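# Lift the weighted bar off its rack and hold it

## Task

Take hold of the weighted bar and raise the whole bar to at least three finger widths above where it rested on its rack. Keep it gripped, motionless and touching nothing else at the end. The task fails if any motor of either hand still shows moving in hand_stopped_by when you finish.

## Robot and tools

Robot: two arms, left_arm and right_arm, facing each other across a table. Each carries an identical right hand with five fingers, so the hands are not mirror copies: every hand axis and number means the same on both. The names left and right do not describe image sides.

Scene frame (used in results): origin on the table top halfway between the two arm bases, z = 0 at the table surface, +z up, left_arm's base on the +y side. Positions are in metres, orientation as quaternion wxyz, velocities in m/s and rad/s. Printed positions can be slightly off, more so at long reach.

Hand point: a point fixed to the palm, 0.05 m in front of it, where index pad and thumb tip meet in a pinch. Its own axes: +z runs along the straightened fingers (they extend 0.06 to 0.07 m past the point), +y out of the palm, +x across the palm toward the little finger. Across the palm the hand spans 0.08 m on the little-finger side; on the thumb side 0.02 m if the thumb is turned in front of the palm, else up to 0.09 m. A wrist bracket on the little-finger side sits 0.03 m beyond the point in +y and 0.11 m across; it can collide.

The row: every commanded row holds 28 numbers, each between -1 and 1, always for both arms. Order: left_arm dx, dy, dz, rx, ry, rz, then left_gripper little, ring, middle, index, thumb_bend, thumb_turn, force_limit, speed; then the same 14 for right_arm and right_gripper. dx..rz are an offset, not a pose: a target expressed in the hand point's own axes, relative to the hand point's pose in the latest result showing it (for the first call in a scene before any such result, or for later calls within one reply, relative to where the robot is when the action begins). 1.0 equals 0.6 m or 180 degrees; rx, ry, rz form a single rotation vector. All zeros therefore pulls the arm back to that reference pose; it does not mean hold still. Each step the controller clips the target to within 100 mm and 16 degrees of the measured pose, and arm motion trails commands by about 0.17 s.

Hand numbers are absolute targets, not offsets: for the four fingers and thumb_bend, +1 straight and -1 fully curled; thumb_turn +1 beside the palm, -1 across in front of it. A pinch is roughly index -0.22, thumb_bend -0.75, thumb_turn -0.57. force_limit maps -1..+1 linearly to about 0..10 N fingertip force (0..15 N for the two thumb motors) at which a closing motor stops. speed maps -1..+1 to near zero..full (full: whole travel in 0.6 s). To keep a hand unchanged, resend its last eight executed numbers, or before any, its hand_measured six plus hand_force_limit and hand_speed. A motor only starts when its target changes by 0.01 or more; it then runs until it reaches the target or hits force_limit, and locks. Wrapping: with the thumb turned fully in front, the hand closes around objects 0.035 to 0.08 m thick, object lying across the palm on the wrist side of the hand point; turn the thumb before arriving. For a soft grip close at speed -0.9 or below. To tighten, raise force_limit and send a target more closed than hand_measured.

Tools:
- execute_actions {actions, pictures}: actions is a list with at most one item. Empty list: just returns state with images. {"rows": [[28 numbers], ...], "steps": n}: up to 15 rows, n from 6 to 15 (default 15), each step 1/30 s, the last row repeated if rows run out. {"steps": n} alone is a wait of up to 300 steps counted from the previous result, including your reply time. The last 6 steps of an action run after the result is taken, while you reply. pictures true requests images.
- move {target, speed, stop_force}: target is one 28-number row as above (same offset rules). Each hand point travels in a straight line; both finish together within 0.5 to 10 s. speed is m/s, 0.002 to 0.5 (default 0.25), rotation capped at twice that in rad/s. stop_force, 9 to 40 N, one value shared by both arms: an arm halts when its wrist sensor feels that much extra resistance along its direction of travel, then backs off 2 steps. Use it only slowly and without rotating; omit it when leaving a surface you press on. Hand numbers are sent at the start.
- wait {seconds}: 0 to 10 s, nothing new sent.
- zoom_image {camera, region}: camera is cam_low, cam_left_wrist or cam_right_wrist (each 504x504); region [x0, y0, x1, y1] pixels, at most 504 per side.
- show_instructions: shows the reference image(s).
- finished_scene {scene}: ends and grades the current scene, given its number. Irreversible.

Results: per-arm pose and velocity, joint positions and torques (noisy, offset), Wrist force/torque in the hand point's axes (push from a surface points back into the arm; saturates near 50 N), hand_measured, hand_stopped_by (moving, target, force, stalled, fault), hand_load_n (positive pushes fingers open; near 0 means the grip is lost), hand_force_limit, hand_speed. HELD marks steps not sent; pose unreachable means the clearance check changed the command; Hand target shows where an arm is heading. A move adds a line such as done, off_target, moving, held, contact or fault, plus limits like paced or held, and each hand point's distance to its target.

Avoid: pressing past contact with a stiff arm (torque fault if joint load reaches 133 N m for shoulder and elbow, 24.9 N m for wrist joints, or force fault at 150 N; the arm then stops for 10 s), arm-to-arm collisions or pressing, knocking anything off the table, dropping or slipping the bar, fast impacts, and motors overheating (warning at 70 °C, brakes at 85 °C). The bar's weight loads the wrist joints too. Before finishing, make sure no hand motor still reads moving.

Each tool is called after "Request:" in YAML: its name, and indented under it one key for each argument.

Reference images:

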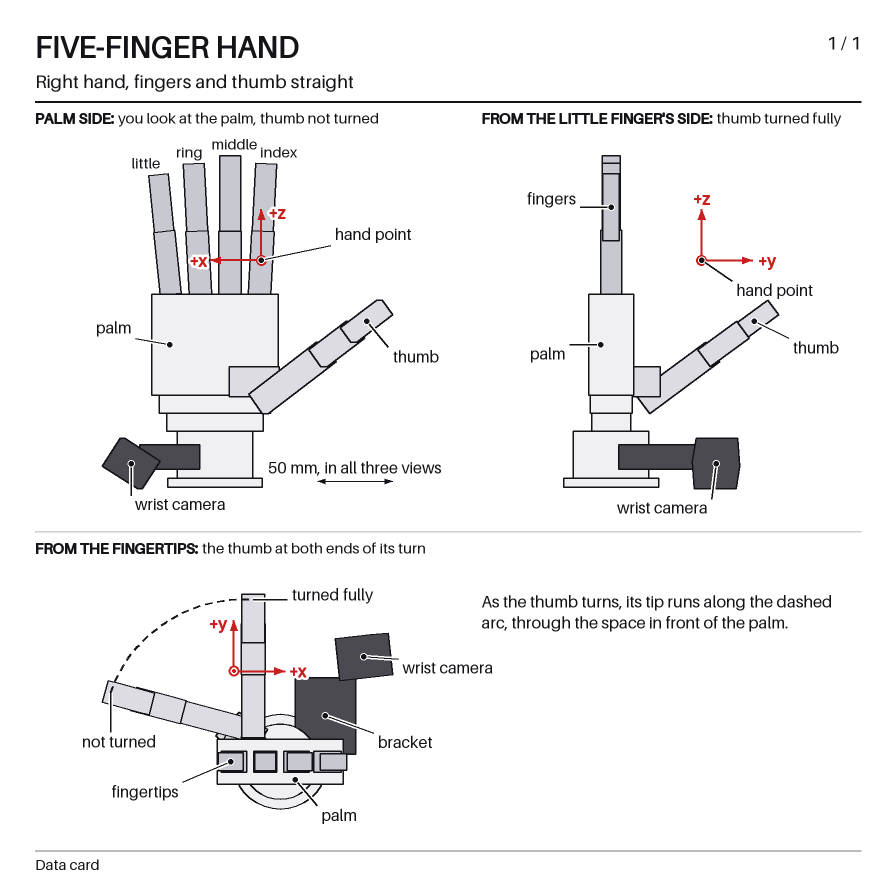

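## Session

Request:
execute_actions:
  actions: []

Scene clock: 0.00 s of 4800.00 s.
left_arm: end_effector_position=(+0.2833, +0.4173, +0.4676) hand_measured=(+1.000, +1.000, +1.000, +1.000, +1.000, +1.000) hand_load_n=(+0.0, +0.0, +0.0, +0.0, +0.0, +0.0) hand_stopped_by=(target, target, target, target, target, target) hand_force_limit=0.00 hand_speed=-0.80 end_effector_quat_wxyz=(-0.007, +0.385, +0.923, -0.011) end_effector_velocity=(+0.000, +0.000, +0.000) end_effector_angular_velocity=(+0.000, -0.001, +0.000) | right_arm: end_effector_position=(+0.1255, -0.2462, +0.4780) hand_measured=(+1.000, +1.000, +1.000, +1.000, +1.000, +1.000) hand_load_n=(+0.0, +0.0, +0.0, +0.0, +0.0, +0.0) hand_stopped_by=(target, target, target, target, target, target) hand_force_limit=0.00 hand_speed=-0.80 end_effector_quat_wxyz=(-0.001, -0.356, +0.934, +0.014) end_effector_velocity=(+0.000, +0.000, -0.000) end_effector_angular_velocity=(-0.001, +0.001, -0.000)
Joint positions: left_arm=[ 0.54  -1.715  1.359  1.923  1.596 -1.887] | right_arm=[-1.202 -1.715  1.341  1.944  1.542 -1.878]
Joint velocities: left_arm=[ 0.    -0.    -0.    -0.    -0.001  0.   ] | right_arm=[ 0.001  0.002  0.    -0.     0.001  0.001]
Joint torques (N m, as the arm reports them, + toward a larger angle): no reading
Wrist force (N, on the end effector, along its own x y z axes, offset not removed): no reading
Wrist torque (N m, same axes, about the end effector's origin, offset not removed): no reading
Hand target (left_arm): +0.283, +0.417, +0.468; -0.007, +0.385, +0.923, -0.011
Hand target (right_arm): +0.125, -0.246, +0.478; -0.001, -0.356, +0.934, +0.014

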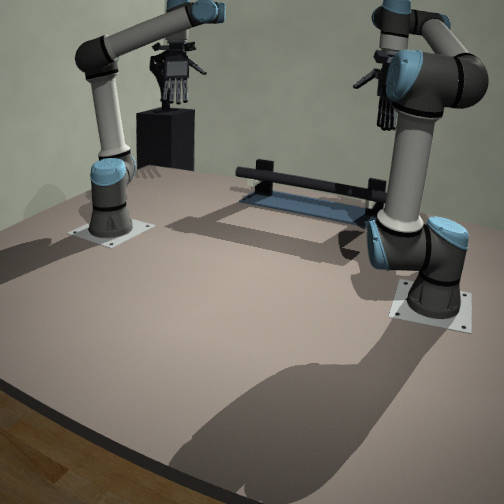

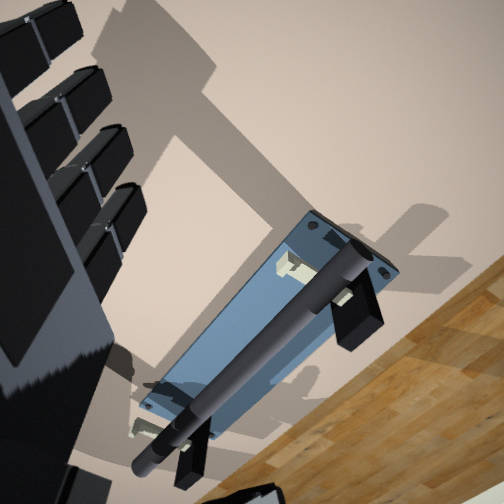

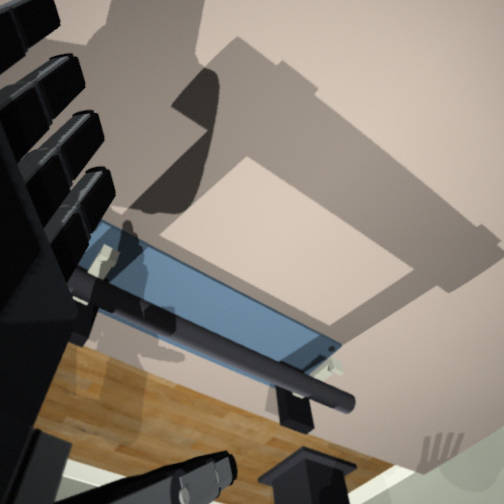

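Request:
move:
  target: [-0.41,-0.056,0.167,0,0,0.25,1,1,1,1,1,-1,0.5,0.5,-0.43,-0.27,0.167,0,0,-0.268,1,1,1,1,1,-1,0.5,0.5]

Scene clock: 3.73 s of 4800.00 s.
left_arm: end_effector_position=(+0.4301, +0.2173, +0.3672) hand_measured=(+1.000, +1.000, +1.000, +1.000, +1.000, -1.000) hand_load_n=(+0.0, +0.0, +0.0, +0.0, +0.0, +0.0) hand_stopped_by=(target, target, target, target, target, target) hand_force_limit=0.50 hand_speed=0.50 end_effector_quat_wxyz=(-0.002, +0.709, +0.705, -0.013) end_effector_velocity=(+0.001, -0.001, -0.000) end_effector_angular_velocity=(-0.001, +0.000, -0.006) | right_arm: end_effector_position=(+0.4243, -0.1929, +0.3756) hand_measured=(+1.000, +1.000, +1.000, +1.000, +1.000, -1.000) hand_load_n=(+0.0, +0.0, +0.0, +0.0, +0.0, +0.0) hand_stopped_by=(target, target, target, target, target, target) hand_force_limit=0.50 hand_speed=0.50 end_effector_quat_wxyz=(+0.006, -0.706, +0.708, +0.014) end_effector_velocity=(+0.002, +0.001, -0.000) end_effector_angular_velocity=(-0.005, +0.005, +0.009)
Joint positions: left_arm=[ 0.704 -1.219  1.075  1.716  1.596 -0.939] | right_arm=[-1.311 -0.875  0.522  1.926  1.542 -2.828]
Joint velocities: left_arm=[ 0.002  0.005 -0.006  0.001  0.001  0.007] | right_arm=[ 0.003  0.021 -0.035  0.02   0.003 -0.006]
Joint torques (N m, as the arm reports them, + toward a larger angle): left_arm=[ 10.61 -23.86 -27.82   4.79   1.73   1.71] | right_arm=[  7.23 -39.74 -23.62   4.01   1.83  -2.34]
Wrist force (N, on the end effector, along its own x y z axes, offset not removed): left_arm=[-0.7 -1.2 0.1] | right_arm=[-1.3 0.6 1.9]
Wrist torque (N m, same axes, about the end effector's origin, offset not removed): left_arm=[-0.16 0.11 0.17] | right_arm=[-0.04 0.23 0.03]
Hand target (left_arm): +0.430, +0.217, +0.367; -0.002, +0.709, +0.705, -0.013
Hand target (right_arm): +0.425, -0.193, +0.376; -0.005, +0.707, -0.707, -0.014
Off the commanded pose (left_arm): 0.000 m, 0 deg.
Off the commanded pose (right_arm): 0.000 m, 0 deg.
Kept back: nothing.
move: done

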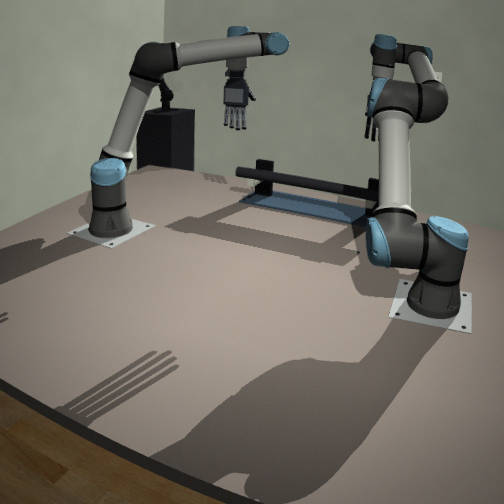

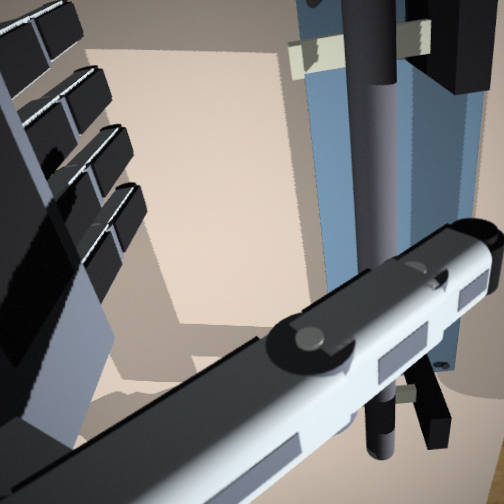

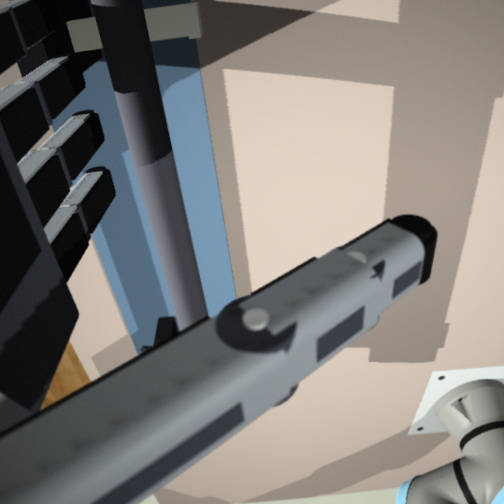

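Request:
move:
  target: [0,0.05,0.22,0,0,0,1,1,1,1,1,-1,0.5,0.5,0,-0.05,0.23,0,0,0,1,1,1,1,1,-1,0.5,0.5]

Scene clock: 5.77 s of 4800.00 s.
left_arm: end_effector_position=(+0.4574, +0.2153, +0.2349) hand_measured=(+1.000, +1.000, +1.000, +1.000, +1.000, -1.000) hand_load_n=(+0.0, +0.0, +0.0, +0.0, +0.0, +0.0) hand_stopped_by=(target, target, target, target, target, target) hand_force_limit=0.50 hand_speed=0.50 end_effector_quat_wxyz=(-0.002, +0.709, +0.705, -0.013) end_effector_velocity=(+0.001, +0.000, -0.002) end_effector_angular_velocity=(+0.001, -0.000, +0.001) | right_arm: end_effector_position=(+0.4527, -0.1892, +0.2376) hand_measured=(+1.000, +1.000, +1.000, +1.000, +1.000, -1.000) hand_load_n=(+0.0, +0.0, +0.0, +0.0, +0.0, +0.0) hand_stopped_by=(target, target, target, target, target, target) hand_force_limit=0.50 hand_speed=0.50 end_effector_quat_wxyz=(+0.006, -0.707, +0.708, +0.014) end_effector_velocity=(+0.001, -0.000, -0.003) end_effector_angular_velocity=(-0.001, -0.000, +0.000)
Joint positions: left_arm=[ 0.75  -1.154  1.322  1.405  1.596 -0.893] | right_arm=[-1.32  -0.866  0.866  1.573  1.542 -2.838]
Joint velocities: left_arm=[ 0.002  0.002  0.002 -0.004 -0.001  0.001] | right_arm=[-0.     0.002  0.004 -0.006  0.001 -0.   ]
Joint torques (N m, as the arm reports them, + toward a larger angle): left_arm=[  9.64 -26.98  -5.15   0.24  -1.55   1.86] | right_arm=[ -5.97 -41.45  -9.14   0.78  -1.43  -2.16]
Wrist force (N, on the end effector, along its own x y z axes, offset not removed): left_arm=[-1.3 -1.2 2.2] | right_arm=[-1.7 1.4 0.1]
Wrist torque (N m, same axes, about the end effector's origin, offset not removed): left_arm=[-0.28 0.13 0.08] | right_arm=[0.12 0.31 0.03]
Hand target (left_arm): +0.457, +0.215, +0.235; -0.002, +0.709, +0.705, -0.013
Hand target (right_arm): +0.453, -0.189, +0.237; -0.006, +0.706, -0.708, -0.014
Off the commanded pose (left_arm): 0.000 m, 0 deg.
Off the commanded pose (right_arm): 0.000 m, 0 deg.
Kept back: nothing.
move: done

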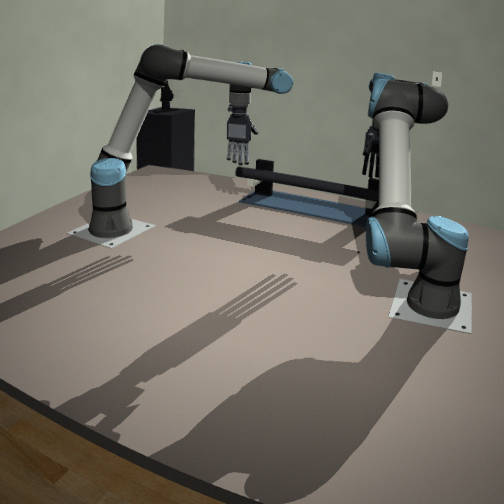

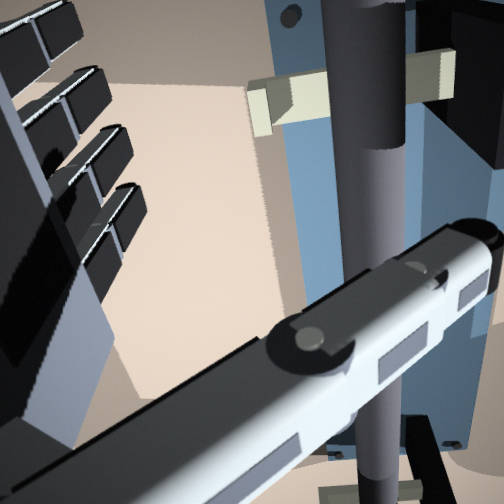

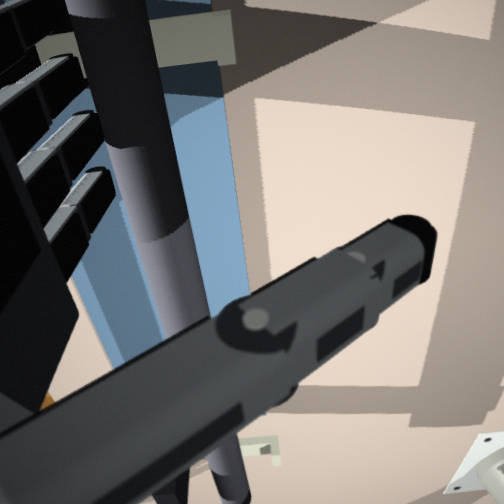

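Request:
move:
  target: [-0.19,0.088,0.075,0,0,0,1,1,1,1,1,-1,0.5,0.5,-0.18,-0.095,0.08,0,0,0,1,1,1,1,1,-1,0.5,0.5]
  speed: 0.15

Scene clock: 9.00 s of 4800.00 s.
left_arm: end_effector_position=(+0.5085, +0.1005, +0.1905) hand_measured=(+1.000, +1.000, +1.000, +1.000, +1.000, -1.000) hand_load_n=(+0.0, +0.0, +0.0, +0.0, +0.0, +0.0) hand_stopped_by=(target, target, target, target, target, target) hand_force_limit=0.50 hand_speed=0.50 end_effector_quat_wxyz=(-0.002, +0.709, +0.705, -0.013) end_effector_velocity=(+0.001, -0.001, -0.000) end_effector_angular_velocity=(+0.001, +0.001, +0.000) | right_arm: end_effector_position=(+0.5080, -0.0810, +0.1913) hand_measured=(+1.000, +1.000, +1.000, +1.000, +1.000, -1.000) hand_load_n=(+0.0, +0.0, +0.0, +0.0, +0.0, +0.0) hand_stopped_by=(target, target, target, target, target, target) hand_force_limit=0.50 hand_speed=0.50 end_effector_quat_wxyz=(+0.021, -0.703, +0.711, +0.013) end_effector_velocity=(+0.001, +0.003, +0.001) end_effector_angular_velocity=(+0.008, -0.007, -0.001)
Joint positions: left_arm=[ 0.696 -0.841  0.937  1.475  1.596 -0.947] | right_arm=[-1.194 -0.371  0.042  1.869  1.531 -2.701]
Joint velocities: left_arm=[-0.     0.005 -0.007  0.004  0.    -0.001] | right_arm=[ 0.001  0.026 -0.058  0.023 -0.004  0.002]
Joint torques (N m, as the arm reports them, + toward a larger angle): left_arm=[-11.31 -37.75 -25.44   4.98   1.67  -1.4 ] | right_arm=[ -0.69 -52.42 -24.21   3.73  -1.7    2.08]
Wrist force (N, on the end effector, along its own x y z axes, offset not removed): left_arm=[0.5 -1.9 2.7] | right_arm=[-0.9 1.3 0.7]
Wrist torque (N m, same axes, about the end effector's origin, offset not removed): left_arm=[-0.51 -0.33 0.02] | right_arm=[0.33 0.05 0.02]
Hand target (left_arm): +0.509, +0.100, +0.190; -0.002, +0.709, +0.705, -0.013
Hand target (right_arm): +0.508, -0.081, +0.191; -0.022, +0.703, -0.711, -0.013
Off the commanded pose (left_arm): 0.000 m, 0 deg.
Off the commanded pose (right_arm): 0.002 m, 2 deg.
elbow stopped short (right arm): the move would have taken joint 3 (elbow) straighter than the controller allows; a more bent joint 3 avoids this.
Kept back: nothing.
move: done

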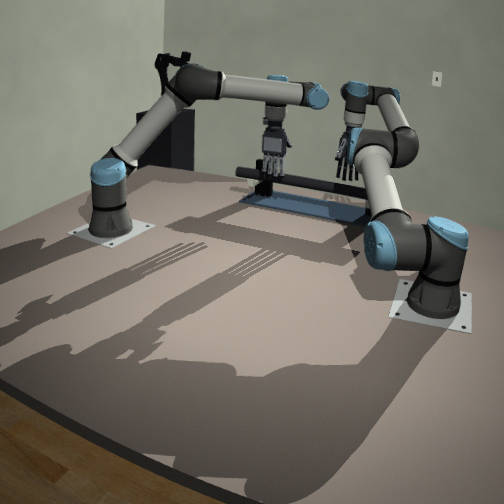

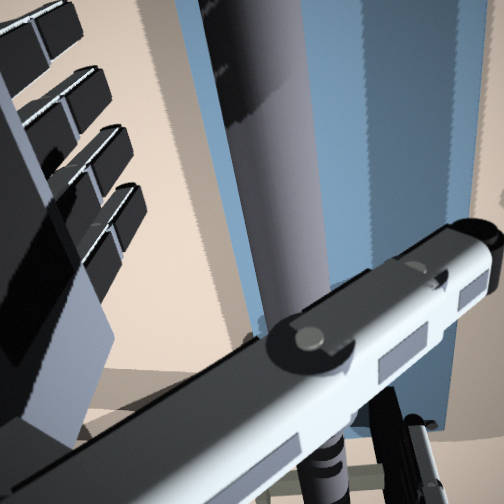

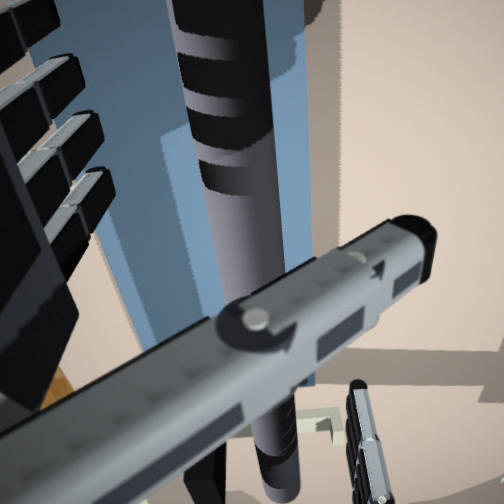

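Request:
move:
  target: [0,0.033,0.1,0,0,0,1,1,1,1,1,-1,0.5,0.5,0.083,0,0.1,0,0,0,1,1,1,1,1,-1,0.5,0.5]
  speed: 0.06

Scene clock: 21.03 s of 4800.00 s.
left_arm: end_effector_position=(+0.5271, +0.0995, +0.1301) hand_measured=(+1.000, +1.000, +1.000, +1.000, +1.000, -1.000) hand_load_n=(+0.0, +0.0, +0.0, +0.0, +0.0, +0.0) hand_stopped_by=(target, target, target, target, target, target) hand_force_limit=0.50 hand_speed=0.50 end_effector_quat_wxyz=(-0.002, +0.709, +0.705, -0.013) end_effector_velocity=(+0.000, +0.001, -0.001) end_effector_angular_velocity=(+0.002, -0.000, +0.001) | right_arm: end_effector_position=(+0.5074, -0.1238, +0.1325) hand_measured=(+1.000, +1.000, +1.000, +1.000, +1.000, -1.000) hand_load_n=(+0.5, +0.0, +0.0, +0.0, +0.0, +0.0) hand_stopped_by=(target, target, target, target, target, target) hand_force_limit=0.50 hand_speed=0.50 end_effector_quat_wxyz=(+0.023, -0.704, +0.710, +0.015) end_effector_velocity=(-0.000, +0.000, -0.000) end_effector_angular_velocity=(-0.000, +0.001, +0.001)
Joint positions: left_arm=[ 0.72  -0.772  0.972  1.372  1.596 -0.923] | right_arm=[-1.255 -0.604  0.654  1.49   1.524 -2.765]
Joint velocities: left_arm=[ 0.001  0.     0.002 -0.    -0.001 -0.001] | right_arm=[ 0.001  0.     0.     0.    -0.     0.   ]
Joint torques (N m, as the arm reports them, + toward a larger angle): left_arm=[  9.88 -40.05  -6.92   0.3   -1.57   1.71] | right_arm=[-21.1  -41.8   -7.59   5.01  14.73  -0.06]
Wrist force (N, on the end effector, along its own x y z axes, offset not removed): left_arm=[1.1 -1.6 -1.7] | right_arm=[-50.0 -2.2 -30.8]
Wrist torque (N m, same axes, about the end effector's origin, offset not removed): left_arm=[-0.16 -0.11 0.13] | right_arm=[2.84 -1.52 -3.33]
Hand target (left_arm): +0.527, +0.100, +0.130; -0.002, +0.709, +0.705, -0.013
Hand target (right_arm): +0.508, -0.125, +0.132; -0.022, +0.703, -0.710, -0.014
Off the commanded pose (left_arm): 0.000 m, 0 deg.
Off the commanded pose (right_arm): 0.005 m, 0 deg.
TORQUE FAULT: the external load on joint 5 (wrist 2) of the right arm reached its load limit, and that arm stopped for 10 seconds. A torque fault stops only its own arm. That arm's remaining commands of this call were not run. That arm holds where it stopped, with its grip as last carried out, and accepts commands again: back off and push less far. That arm stops again, at the same cost, whenever a joint's load reaches its limit.
Kept back: nothing.
move: fault (right_arm)

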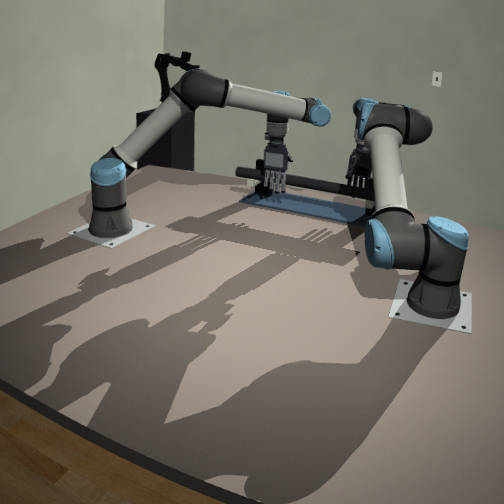

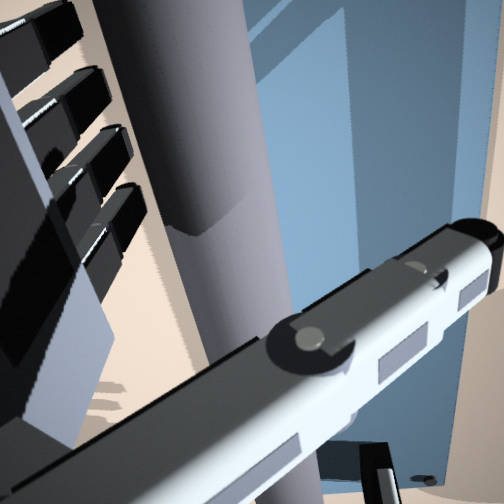

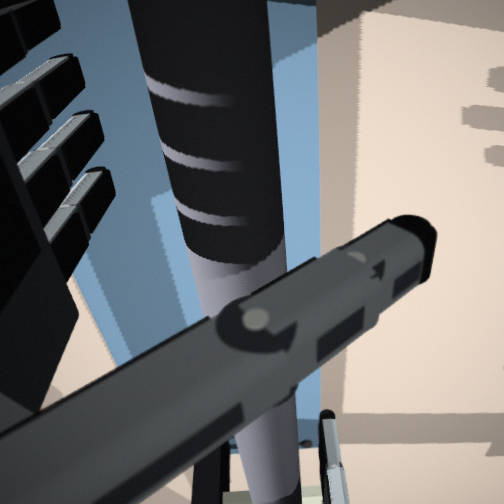

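Request:
move:
  target: [-0.033,0,0,0,0,0,1,1,1,1,1,-1,0.5,0.5,-0.065,0.015,-0.01,0,0,0,1,1,1,1,1,-1,0.5,0.5]
  speed: 0.05

Request:
move:
  target: [0,0,0.055,0,0,0,1,1,1,1,1,-1,0.5,0.5,0,0,0.07,0,0,0,1,1,1,1,1,-1,0.5,0.5]
  speed: 0.03
  stop_force: 12

Scene clock: 22.93 s of 4800.00 s.
left_arm: end_effector_position=(+0.5270, +0.0799, +0.1304) hand_measured=(+1.000, +1.000, +1.000, +1.000, +1.000, -1.000) hand_load_n=(+0.0, +0.0, +0.0, +0.0, +0.0, +0.0) hand_stopped_by=(target, target, target, target, target, target) hand_force_limit=0.50 hand_speed=0.50 end_effector_quat_wxyz=(-0.002, +0.709, +0.705, -0.013) end_effector_velocity=(+0.001, -0.001, -0.000) end_effector_angular_velocity=(+0.000, +0.000, +0.001) | right_arm: end_effector_position=(+0.4987, -0.0854, +0.1405) hand_measured=(+1.000, +1.000, +1.000, +1.000, +1.000, -1.000) hand_load_n=(+0.0, +0.0, +0.0, +0.0, +0.0, +0.0) hand_stopped_by=(target, target, target, target, target, target) hand_force_limit=0.50 hand_speed=0.50 end_effector_quat_wxyz=(+0.023, -0.704, +0.710, +0.015) end_effector_velocity=(+0.000, +0.002, +0.000) end_effector_angular_velocity=(-0.001, +0.002, -0.001)
Joint positions: left_arm=[ 0.701 -0.734  0.904  1.402  1.596 -0.942] | right_arm=[-1.196 -0.542  0.514  1.565  1.526 -2.706]
Joint velocities: left_arm=[ 0.     0.003 -0.005  0.002  0.    -0.001] | right_arm=[ 0.002  0.009 -0.016  0.01   0.     0.004]
Joint torques (N m, as the arm reports them, + toward a larger angle): left_arm=[ -9.59 -42.57 -26.97   5.07  -1.18  -1.6 ] | right_arm=[  5.63 -50.23 -26.27   3.75   1.86   2.15]
Wrist force (N, on the end effector, along its own x y z axes, offset not removed): left_arm=[0.2 0.6 -1.1] | right_arm=[-0.2 -1.7 1.8]
Wrist torque (N m, same axes, about the end effector's origin, offset not removed): left_arm=[0.19 -0.05 0.17] | right_arm=[-0.26 0.07 -0.05]
Hand target (left_arm): +0.527, +0.080, +0.130; -0.002, +0.709, +0.705, -0.013
Hand target (right_arm): +0.499, -0.085, +0.141; -0.023, +0.704, -0.710, -0.015
Off the commanded pose (left_arm): 0.000 m, 0 deg.
Off the commanded pose (right_arm): 0.000 m, 0 deg.
Kept back: nothing.
move: done

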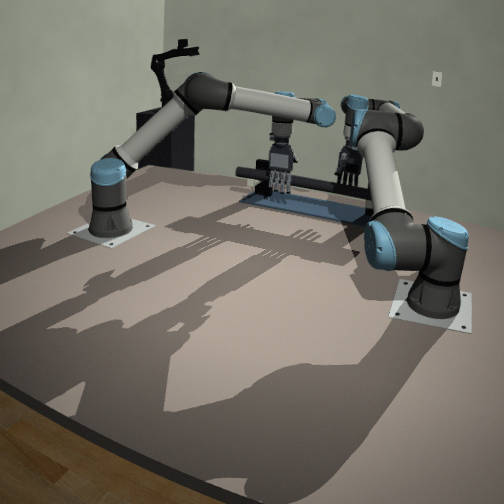

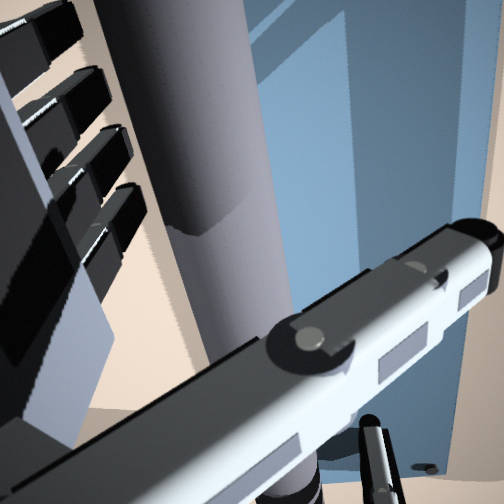

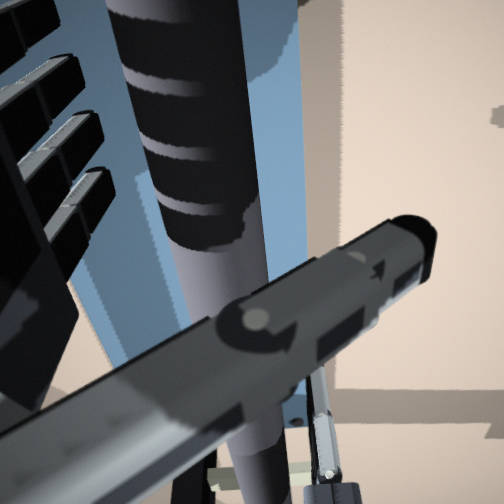

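Scene clock: 24.70 s of 4800.00 s.
left_arm: end_effector_position=(+0.5263, +0.0794, +0.0976) hand_measured=(+1.000, +1.000, +1.000, +1.000, +1.000, -1.000) hand_load_n=(+0.0, +0.0, +0.0, +0.0, +0.0, +0.0) hand_stopped_by=(target, target, target, target, target, target) hand_force_limit=0.50 hand_speed=0.50 end_effector_quat_wxyz=(-0.002, +0.709, +0.705, -0.013) end_effector_velocity=(+0.000, -0.000, -0.002) end_effector_angular_velocity=(-0.001, -0.002, +0.000) | right_arm: end_effector_position=(+0.4992, -0.0831, +0.0988) hand_measured=(+1.000, +1.000, +1.000, +1.000, +1.000, -1.000) hand_load_n=(+0.0, +0.0, +0.0, +0.0, +0.0, +0.0) hand_stopped_by=(target, target, target, target, target, target) hand_force_limit=0.50 hand_speed=0.50 end_effector_quat_wxyz=(+0.023, -0.704, +0.710, +0.015) end_effector_velocity=(+0.001, -0.001, -0.002) end_effector_angular_velocity=(+0.001, +0.000, -0.003)
Joint positions: left_arm=[ 0.699 -0.715  0.954  1.332  1.596 -0.944] | right_arm=[-1.193 -0.53   0.598  1.47   1.526 -2.703]
Joint velocities: left_arm=[-0.     0.001  0.003 -0.006 -0.001 -0.001] | right_arm=[-0.002  0.001  0.004 -0.005 -0.     0.   ]
Joint torques (N m, as the arm reports them, + toward a larger angle): left_arm=[-10.95 -42.33  -5.52  -0.06   0.39  -1.33] | right_arm=[  6.16 -50.27  -8.42   0.62   1.43   2.13]
Wrist force (N, on the end effector, along its own x y z axes, offset not removed): left_arm=[0.1 -3.0 -1.7] | right_arm=[-2.2 1.2 -1.1]
Wrist torque (N m, same axes, about the end effector's origin, offset not removed): left_arm=[-0.34 0.02 0.11] | right_arm=[0.42 0.45 -0.23]
Hand target (left_arm): +0.526, +0.079, +0.097; -0.002, +0.709, +0.705, -0.013
Hand target (right_arm): +0.499, -0.083, +0.099; -0.023, +0.704, -0.710, -0.015
Off the commanded pose (left_arm): 0.000 m, 0 deg.
Off the commanded pose (right_arm): 0.000 m, 0 deg.
Kept back: nothing.
move: done

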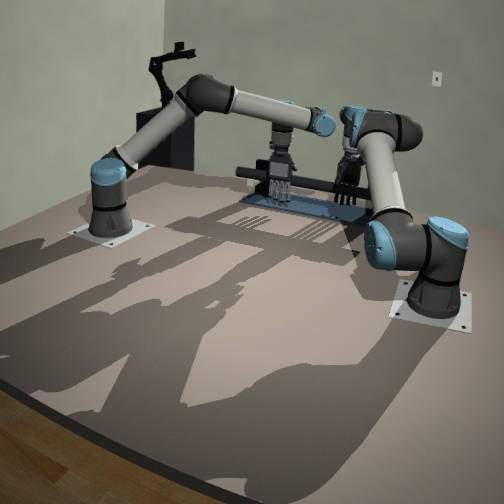

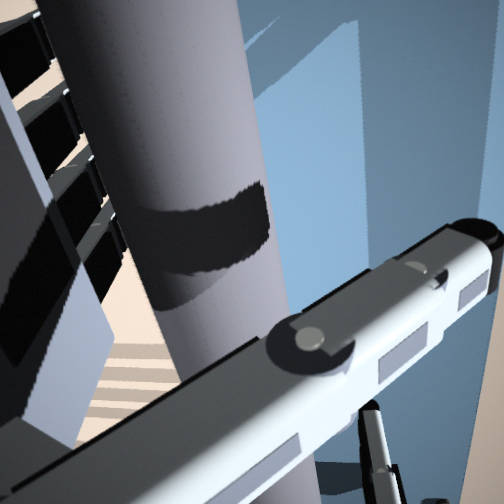

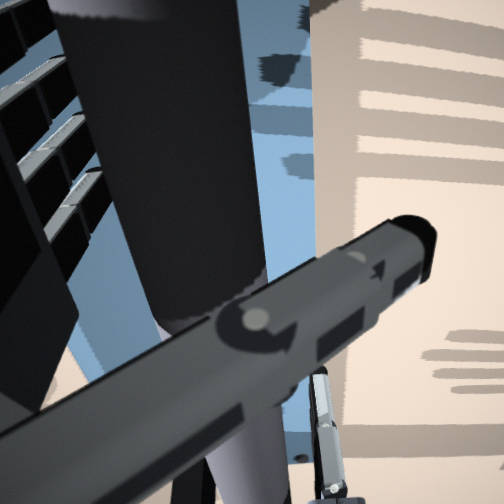

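Request:
move:
  target: [0,0,0.025,0,0,0,1,1,1,1,1,-1,0.5,0.5,0,0,0.025,0,0,0,1,1,1,1,1,-1,0.5,0.5]
  speed: 0.015
  stop_force: 10

Request:
execute_actions:
  actions:
    - {"rows":[[0,0,0,0,0,0,-1,-1,-1,-1,-1,-1,1,-0.2,0,0,0,0,0,0,-1,-1,-1,-1,-1,-1,1,-0.2]],"steps":15}

Request:
wait:
  seconds: 1.5

Scene clock: 26.23 s of 4800.00 s.
left_arm: end_effector_position=(+0.5260, +0.0792, +0.0829) hand_measured=(+1.000, +1.000, +1.000, +1.000, +1.000, -1.000) hand_load_n=(+0.0, +0.0, +0.0, +0.0, +0.0, +0.0) hand_stopped_by=(target, target, target, target, target, target) hand_force_limit=0.50 hand_speed=0.50 end_effector_quat_wxyz=(-0.002, +0.709, +0.705, -0.013) end_effector_velocity=(+0.000, +0.001, -0.003) end_effector_angular_velocity=(+0.000, -0.000, +0.001) | right_arm: end_effector_position=(+0.4994, -0.0823, +0.0841) hand_measured=(+1.000, +1.000, +1.000, +1.000, +1.000, -1.000) hand_load_n=(+0.0, +0.0, +0.0, +0.0, +0.0, +0.0) hand_stopped_by=(target, target, target, target, target, target) hand_force_limit=0.50 hand_speed=0.50 end_effector_quat_wxyz=(+0.023, -0.704, +0.710, +0.015) end_effector_velocity=(+0.000, -0.000, -0.003) end_effector_angular_velocity=(-0.000, +0.000, -0.002)
Joint positions: left_arm=[ 0.699 -0.705  0.974  1.302  1.596 -0.944] | right_arm=[-1.192 -0.523  0.621  1.439  1.526 -2.702]
Joint velocities: left_arm=[ 0.001  0.002  0.004 -0.006 -0.    -0.   ] | right_arm=[-0.001  0.002  0.004 -0.005  0.     0.001]
Joint torques (N m, as the arm reports them, + toward a larger angle): left_arm=[-11.27 -40.92  -5.8    0.38   1.01  -1.35] | right_arm=[  6.12 -51.24  -8.14   0.53   1.73   2.26]
Wrist force (N, on the end effector, along its own x y z axes, offset not removed): left_arm=[0.9 -2.2 -1.8] | right_arm=[-1.5 2.1 -1.8]
Wrist torque (N m, same axes, about the end effector's origin, offset not removed): left_arm=[-0.31 -0.20 0.05] | right_arm=[0.47 0.42 -0.01]
Hand target (left_arm): +0.526, +0.079, +0.083; -0.002, +0.709, +0.705, -0.013
Hand target (right_arm): +0.499, -0.082, +0.084; -0.023, +0.704, -0.710, -0.015
Off the commanded pose (left_arm): 0.000 m, 0 deg.
Off the commanded pose (right_arm): 0.000 m, 0 deg.
Kept back: nothing.
move: done

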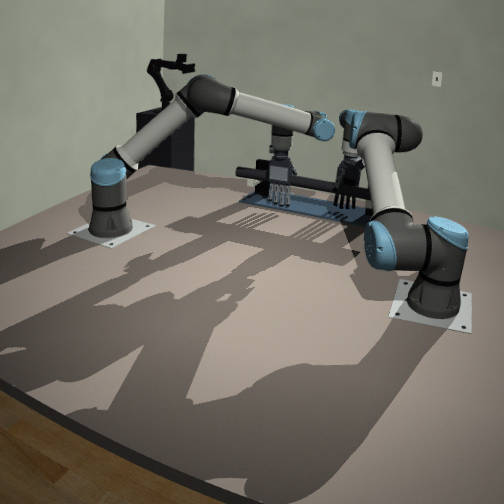

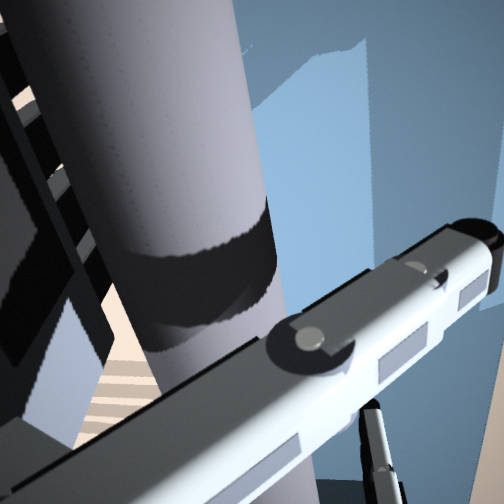

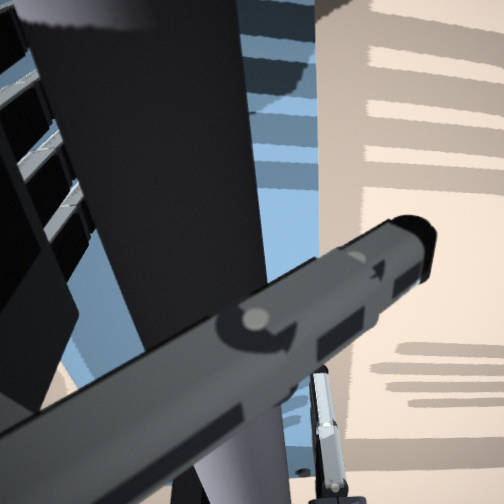

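Scene clock: 26.53 s of 4800.00 s.
left_arm: end_effector_position=(+0.5260, +0.0792, +0.0828) hand_measured=(+0.738, +0.738, +0.738, +0.738, +0.834, -1.000) hand_load_n=(+0.0, +0.0, +0.0, +0.0, +0.0, +0.0) hand_stopped_by=(moving, moving, moving, moving, moving, target) hand_force_limit=1.00 hand_speed=-0.20 end_effector_quat_wxyz=(-0.002, +0.709, +0.705, -0.013) end_effector_velocity=(+0.000, +0.001, -0.000) end_effector_angular_velocity=(+0.001, +0.001, +0.000) | right_arm: end_effector_position=(+0.4994, -0.0823, +0.0840) hand_measured=(+0.738, +0.738, +0.738, +0.738, +0.834, -1.000) hand_load_n=(+0.0, +0.0, +0.0, +0.0, +0.0, +0.0) hand_stopped_by=(moving, moving, moving, moving, moving, target) hand_force_limit=1.00 hand_speed=-0.20 end_effector_quat_wxyz=(+0.023, -0.704, +0.710, +0.015) end_effector_velocity=(+0.000, -0.000, -0.000) end_effector_angular_velocity=(+0.001, +0.001, -0.001)
Joint positions: left_arm=[ 0.699 -0.705  0.974  1.302  1.596 -0.944] | right_arm=[-1.192 -0.523  0.621  1.439  1.526 -2.702]
Joint velocities: left_arm=[ 0.001 -0.     0.001  0.001 -0.     0.   ] | right_arm=[-0.001  0.     0.     0.    -0.001  0.   ]
Joint torques (N m, as the arm reports them, + toward a larger angle): left_arm=[-10.4  -48.13 -13.96   2.32   0.86  -1.35] | right_arm=[  6.13 -54.08 -16.17   3.78   1.7    2.11]
Wrist force (N, on the end effector, along its own x y z axes, offset not removed): left_arm=[1.6 -0.6 0.4] | right_arm=[2.2 1.1 0.3]
Wrist torque (N m, same axes, about the end effector's origin, offset not removed): left_arm=[-0.13 -0.32 0.25] | right_arm=[0.19 -0.18 0.14]
Steps of this call (steps 1 to 9: the first 9 steps of this action). Readings (end_effector_position | what the end effector reports):
1: left_arm (+0.5260, +0.0792, +0.0828) | right_arm (+0.4994, -0.0823, +0.0840) | left_arm hand_measured=(+1.000, +1.000, +1.000, +1.000, +1.000, -1.000) hand_load_n=(+0.0, +0.0, +0.0, +0.0, +0.0, +0.0) hand_stopped_by=(moving, moving, moving, moving, moving, target) hand_force_limit=1.00 hand_speed=-0.20 | right_arm hand_measured=(+1.000, +1.000, +1.000, +1.000, +1.000, -1.000) hand_load_n=(+0.0, +0.0, +0.0, +0.0, +0.0, +0.0) hand_stopped_by=(moving, moving, moving, moving, moving, target) hand_force_limit=1.00 hand_speed=-0.20
2: left_arm (+0.5260, +0.0792, +0.0828) | right_arm (+0.4994, -0.0823, +0.0840) | left_arm hand_measured=(+1.000, +1.000, +1.000, +1.000, +1.000, -1.000) hand_load_n=(+0.0, +0.0, +0.0, +0.0, +0.0, +0.0) hand_stopped_by=(moving, moving, moving, moving, moving, target) hand_force_limit=1.00 hand_speed=-0.20 | right_arm hand_measured=(+1.000, +1.000, +1.000, +1.000, +1.000, -1.000) hand_load_n=(+0.0, +0.0, +0.0, +0.0, +0.0, +0.0) hand_stopped_by=(moving, moving, moving, moving, moving, target) hand_force_limit=1.00 hand_speed=-0.20
4: left_arm (+0.5260, +0.0792, +0.0828) | right_arm (+0.4994, -0.0823, +0.0840) | left_arm hand_measured=(+0.960, +0.960, +0.960, +0.960, +0.974, -1.000) hand_load_n=(+0.0, +0.0, +0.0, +0.0, +0.0, +0.0) hand_stopped_by=(moving, moving, moving, moving, moving, target) hand_force_limit=1.00 hand_speed=-0.20 | right_arm hand_measured=(+0.960, +0.960, +0.960, +0.960, +0.974, -1.000) hand_load_n=(+0.0, +0.0, +0.0, +0.0, +0.0, +0.0) hand_stopped_by=(moving, moving, moving, moving, moving, target) hand_force_limit=1.00 hand_speed=-0.20
8: left_arm (+0.5260, +0.0792, +0.0828) | right_arm (+0.4994, -0.0823, +0.0840) | left_arm hand_measured=(+0.782, +0.782, +0.782, +0.782, +0.862, -1.000) hand_load_n=(+0.0, +0.0, +0.0, +0.0, +0.0, +0.0) hand_stopped_by=(moving, moving, moving, moving, moving, target) hand_force_limit=1.00 hand_speed=-0.20 | right_arm hand_measured=(+0.782, +0.782, +0.782, +0.782, +0.862, -1.000) hand_load_n=(+0.0, +0.0, +0.0, +0.0, +0.0, +0.0) hand_stopped_by=(moving, moving, moving, moving, moving, target) hand_force_limit=1.00 hand_speed=-0.20
9: the state above

Scene clock: 28.23 s of 4800.00 s.
left_arm: end_effector_position=(+0.5260, +0.0792, +0.0829) hand_measured=(-0.746, -0.700, -0.542, -0.634, -0.038, -1.000) hand_load_n=(+12.5, +9.0, +3.0, +4.0, +14.5, +1.5) hand_stopped_by=(force, force, force, force, force, target) hand_force_limit=1.00 hand_speed=-0.20 end_effector_quat_wxyz=(-0.002, +0.709, +0.705, -0.013) end_effector_velocity=(+0.000, +0.001, +0.000) end_effector_angular_velocity=(+0.002, -0.000, +0.001) | right_arm: end_effector_position=(+0.4994, -0.0823, +0.0841) hand_measured=(-0.754, -0.692, -0.488, -0.368, -0.066, -1.000) hand_load_n=(+12.0, +6.5, -0.5, +0.0, +15.0, +1.5) hand_stopped_by=(force, force, force, force, force, target) hand_force_limit=1.00 hand_speed=-0.20 end_effector_quat_wxyz=(+0.023, -0.704, +0.710, +0.015) end_effector_velocity=(-0.000, +0.000, -0.000) end_effector_angular_velocity=(-0.001, +0.001, +0.001)
Joint positions: left_arm=[ 0.699 -0.705  0.974  1.302  1.596 -0.944] | right_arm=[-1.192 -0.523  0.621  1.439  1.526 -2.702]
Joint velocities: left_arm=[ 0.001  0.     0.     0.001 -0.001  0.   ] | right_arm=[ 0.     0.001  0.     0.     0.    -0.   ]
Joint torques (N m, as the arm reports them, + toward a larger angle): left_arm=[  7.19 -71.1  -23.88   2.14  -1.11   2.01] | right_arm=[ -1.5  -78.74 -19.36   2.1   -1.17   1.17]
Wrist force (N, on the end effector, along its own x y z axes, offset not removed): left_arm=[2.5 4.0 11.2] | right_arm=[2.9 7.9 14.5]
Wrist torque (N m, same axes, about the end effector's origin, offset not removed): left_arm=[-0.21 -1.43 -0.35] | right_arm=[0.23 -0.89 -0.19]
Hand target (left_arm): +0.526, +0.079, +0.083; -0.002, +0.709, +0.705, -0.013
Hand target (right_arm): +0.499, -0.082, +0.084; -0.023, +0.704, -0.710, -0.015
Off the commanded pose (left_arm): 0.000 m, 0 deg.
Off the commanded pose (right_arm): 0.000 m, 0 deg.
Kept back: nothing.
Steps of this call (steps 1 to 6: the last 6 steps of your previous action; steps 7 to 51: nothing new was sent). Readings (end_effector_position | what the end effector reports):
1: left_arm (+0.5260, +0.0792, +0.0828) | right_arm (+0.4994, -0.0823, +0.0840) | left_arm hand_measured=(+0.694, +0.694, +0.694, +0.694, +0.806, -1.000) hand_load_n=(+0.0, +0.0, +0.0, +0.0, +0.0, +0.0) hand_stopped_by=(moving, moving, moving, moving, moving, target) hand_force_limit=1.00 hand_speed=-0.20 | right_arm hand_measured=(+0.694, +0.694, +0.694, +0.694, +0.806, -1.000) hand_load_n=(+0.0, +0.0, +0.0, +0.0, +0.0, +0.0) hand_stopped_by=(moving, moving, moving, moving, moving, target) hand_force_limit=1.00 hand_speed=-0.20
2: left_arm (+0.5260, +0.0792, +0.0828) | right_arm (+0.4994, -0.0823, +0.0840) | left_arm hand_measured=(+0.648, +0.648, +0.648, +0.648, +0.778, -1.000) hand_load_n=(+0.0, +0.0, +0.0, +0.0, +0.0, +0.0) hand_stopped_by=(moving, moving, moving, moving, moving, target) hand_force_limit=1.00 hand_speed=-0.20 | right_arm hand_measured=(+0.648, +0.648, +0.648, +0.648, +0.778, -1.000) hand_load_n=(+0.0, +0.0, +0.0, +0.0, +0.0, +0.0) hand_stopped_by=(moving, moving, moving, moving, moving, target) hand_force_limit=1.00 hand_speed=-0.20
4: left_arm (+0.5260, +0.0792, +0.0828) | right_arm (+0.4993, -0.0823, +0.0840) | left_arm hand_measured=(+0.560, +0.560, +0.560, +0.560, +0.722, -1.000) hand_load_n=(+0.0, +0.0, +0.0, +0.0, +0.0, +0.0) hand_stopped_by=(moving, moving, moving, moving, moving, target) hand_force_limit=1.00 hand_speed=-0.20 | right_arm hand_measured=(+0.560, +0.560, +0.560, +0.560, +0.722, -1.000) hand_load_n=(+0.0, +0.0, +0.0, +0.0, +0.0, +0.0) hand_stopped_by=(moving, moving, moving, moving, moving, target) hand_force_limit=1.00 hand_speed=-0.20
8: left_arm (+0.5260, +0.0792, +0.0828) | right_arm (+0.4993, -0.0823, +0.0840) | left_arm hand_measured=(+0.382, +0.382, +0.382, +0.382, +0.610, -1.000) hand_load_n=(+0.0, +0.0, +0.0, +0.0, +0.0, +0.0) hand_stopped_by=(moving, moving, moving, moving, moving, target) hand_force_limit=1.00 hand_speed=-0.20 | right_arm hand_measured=(+0.382, +0.382, +0.382, +0.382, +0.610, -1.000) hand_load_n=(+0.0, +0.0, +0.0, +0.0, +0.0, +0.0) hand_stopped_by=(moving, moving, moving, moving, moving, target) hand_force_limit=1.00 hand_speed=-0.20
51: the state above

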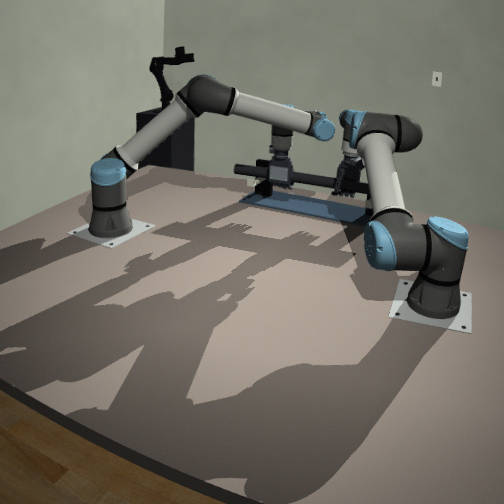

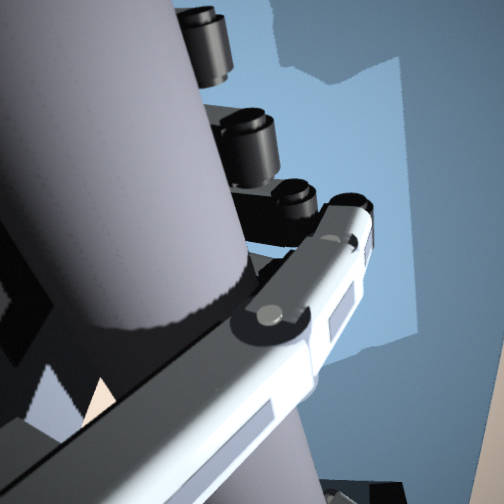

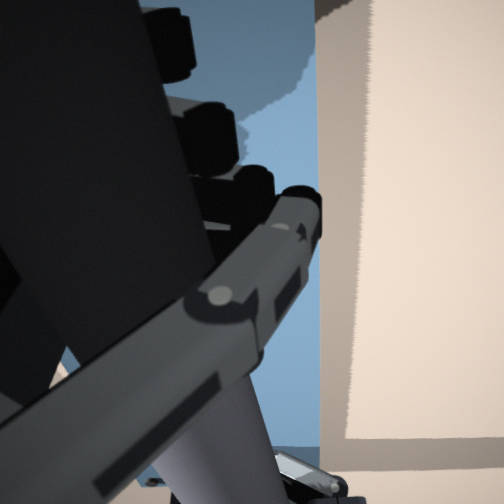

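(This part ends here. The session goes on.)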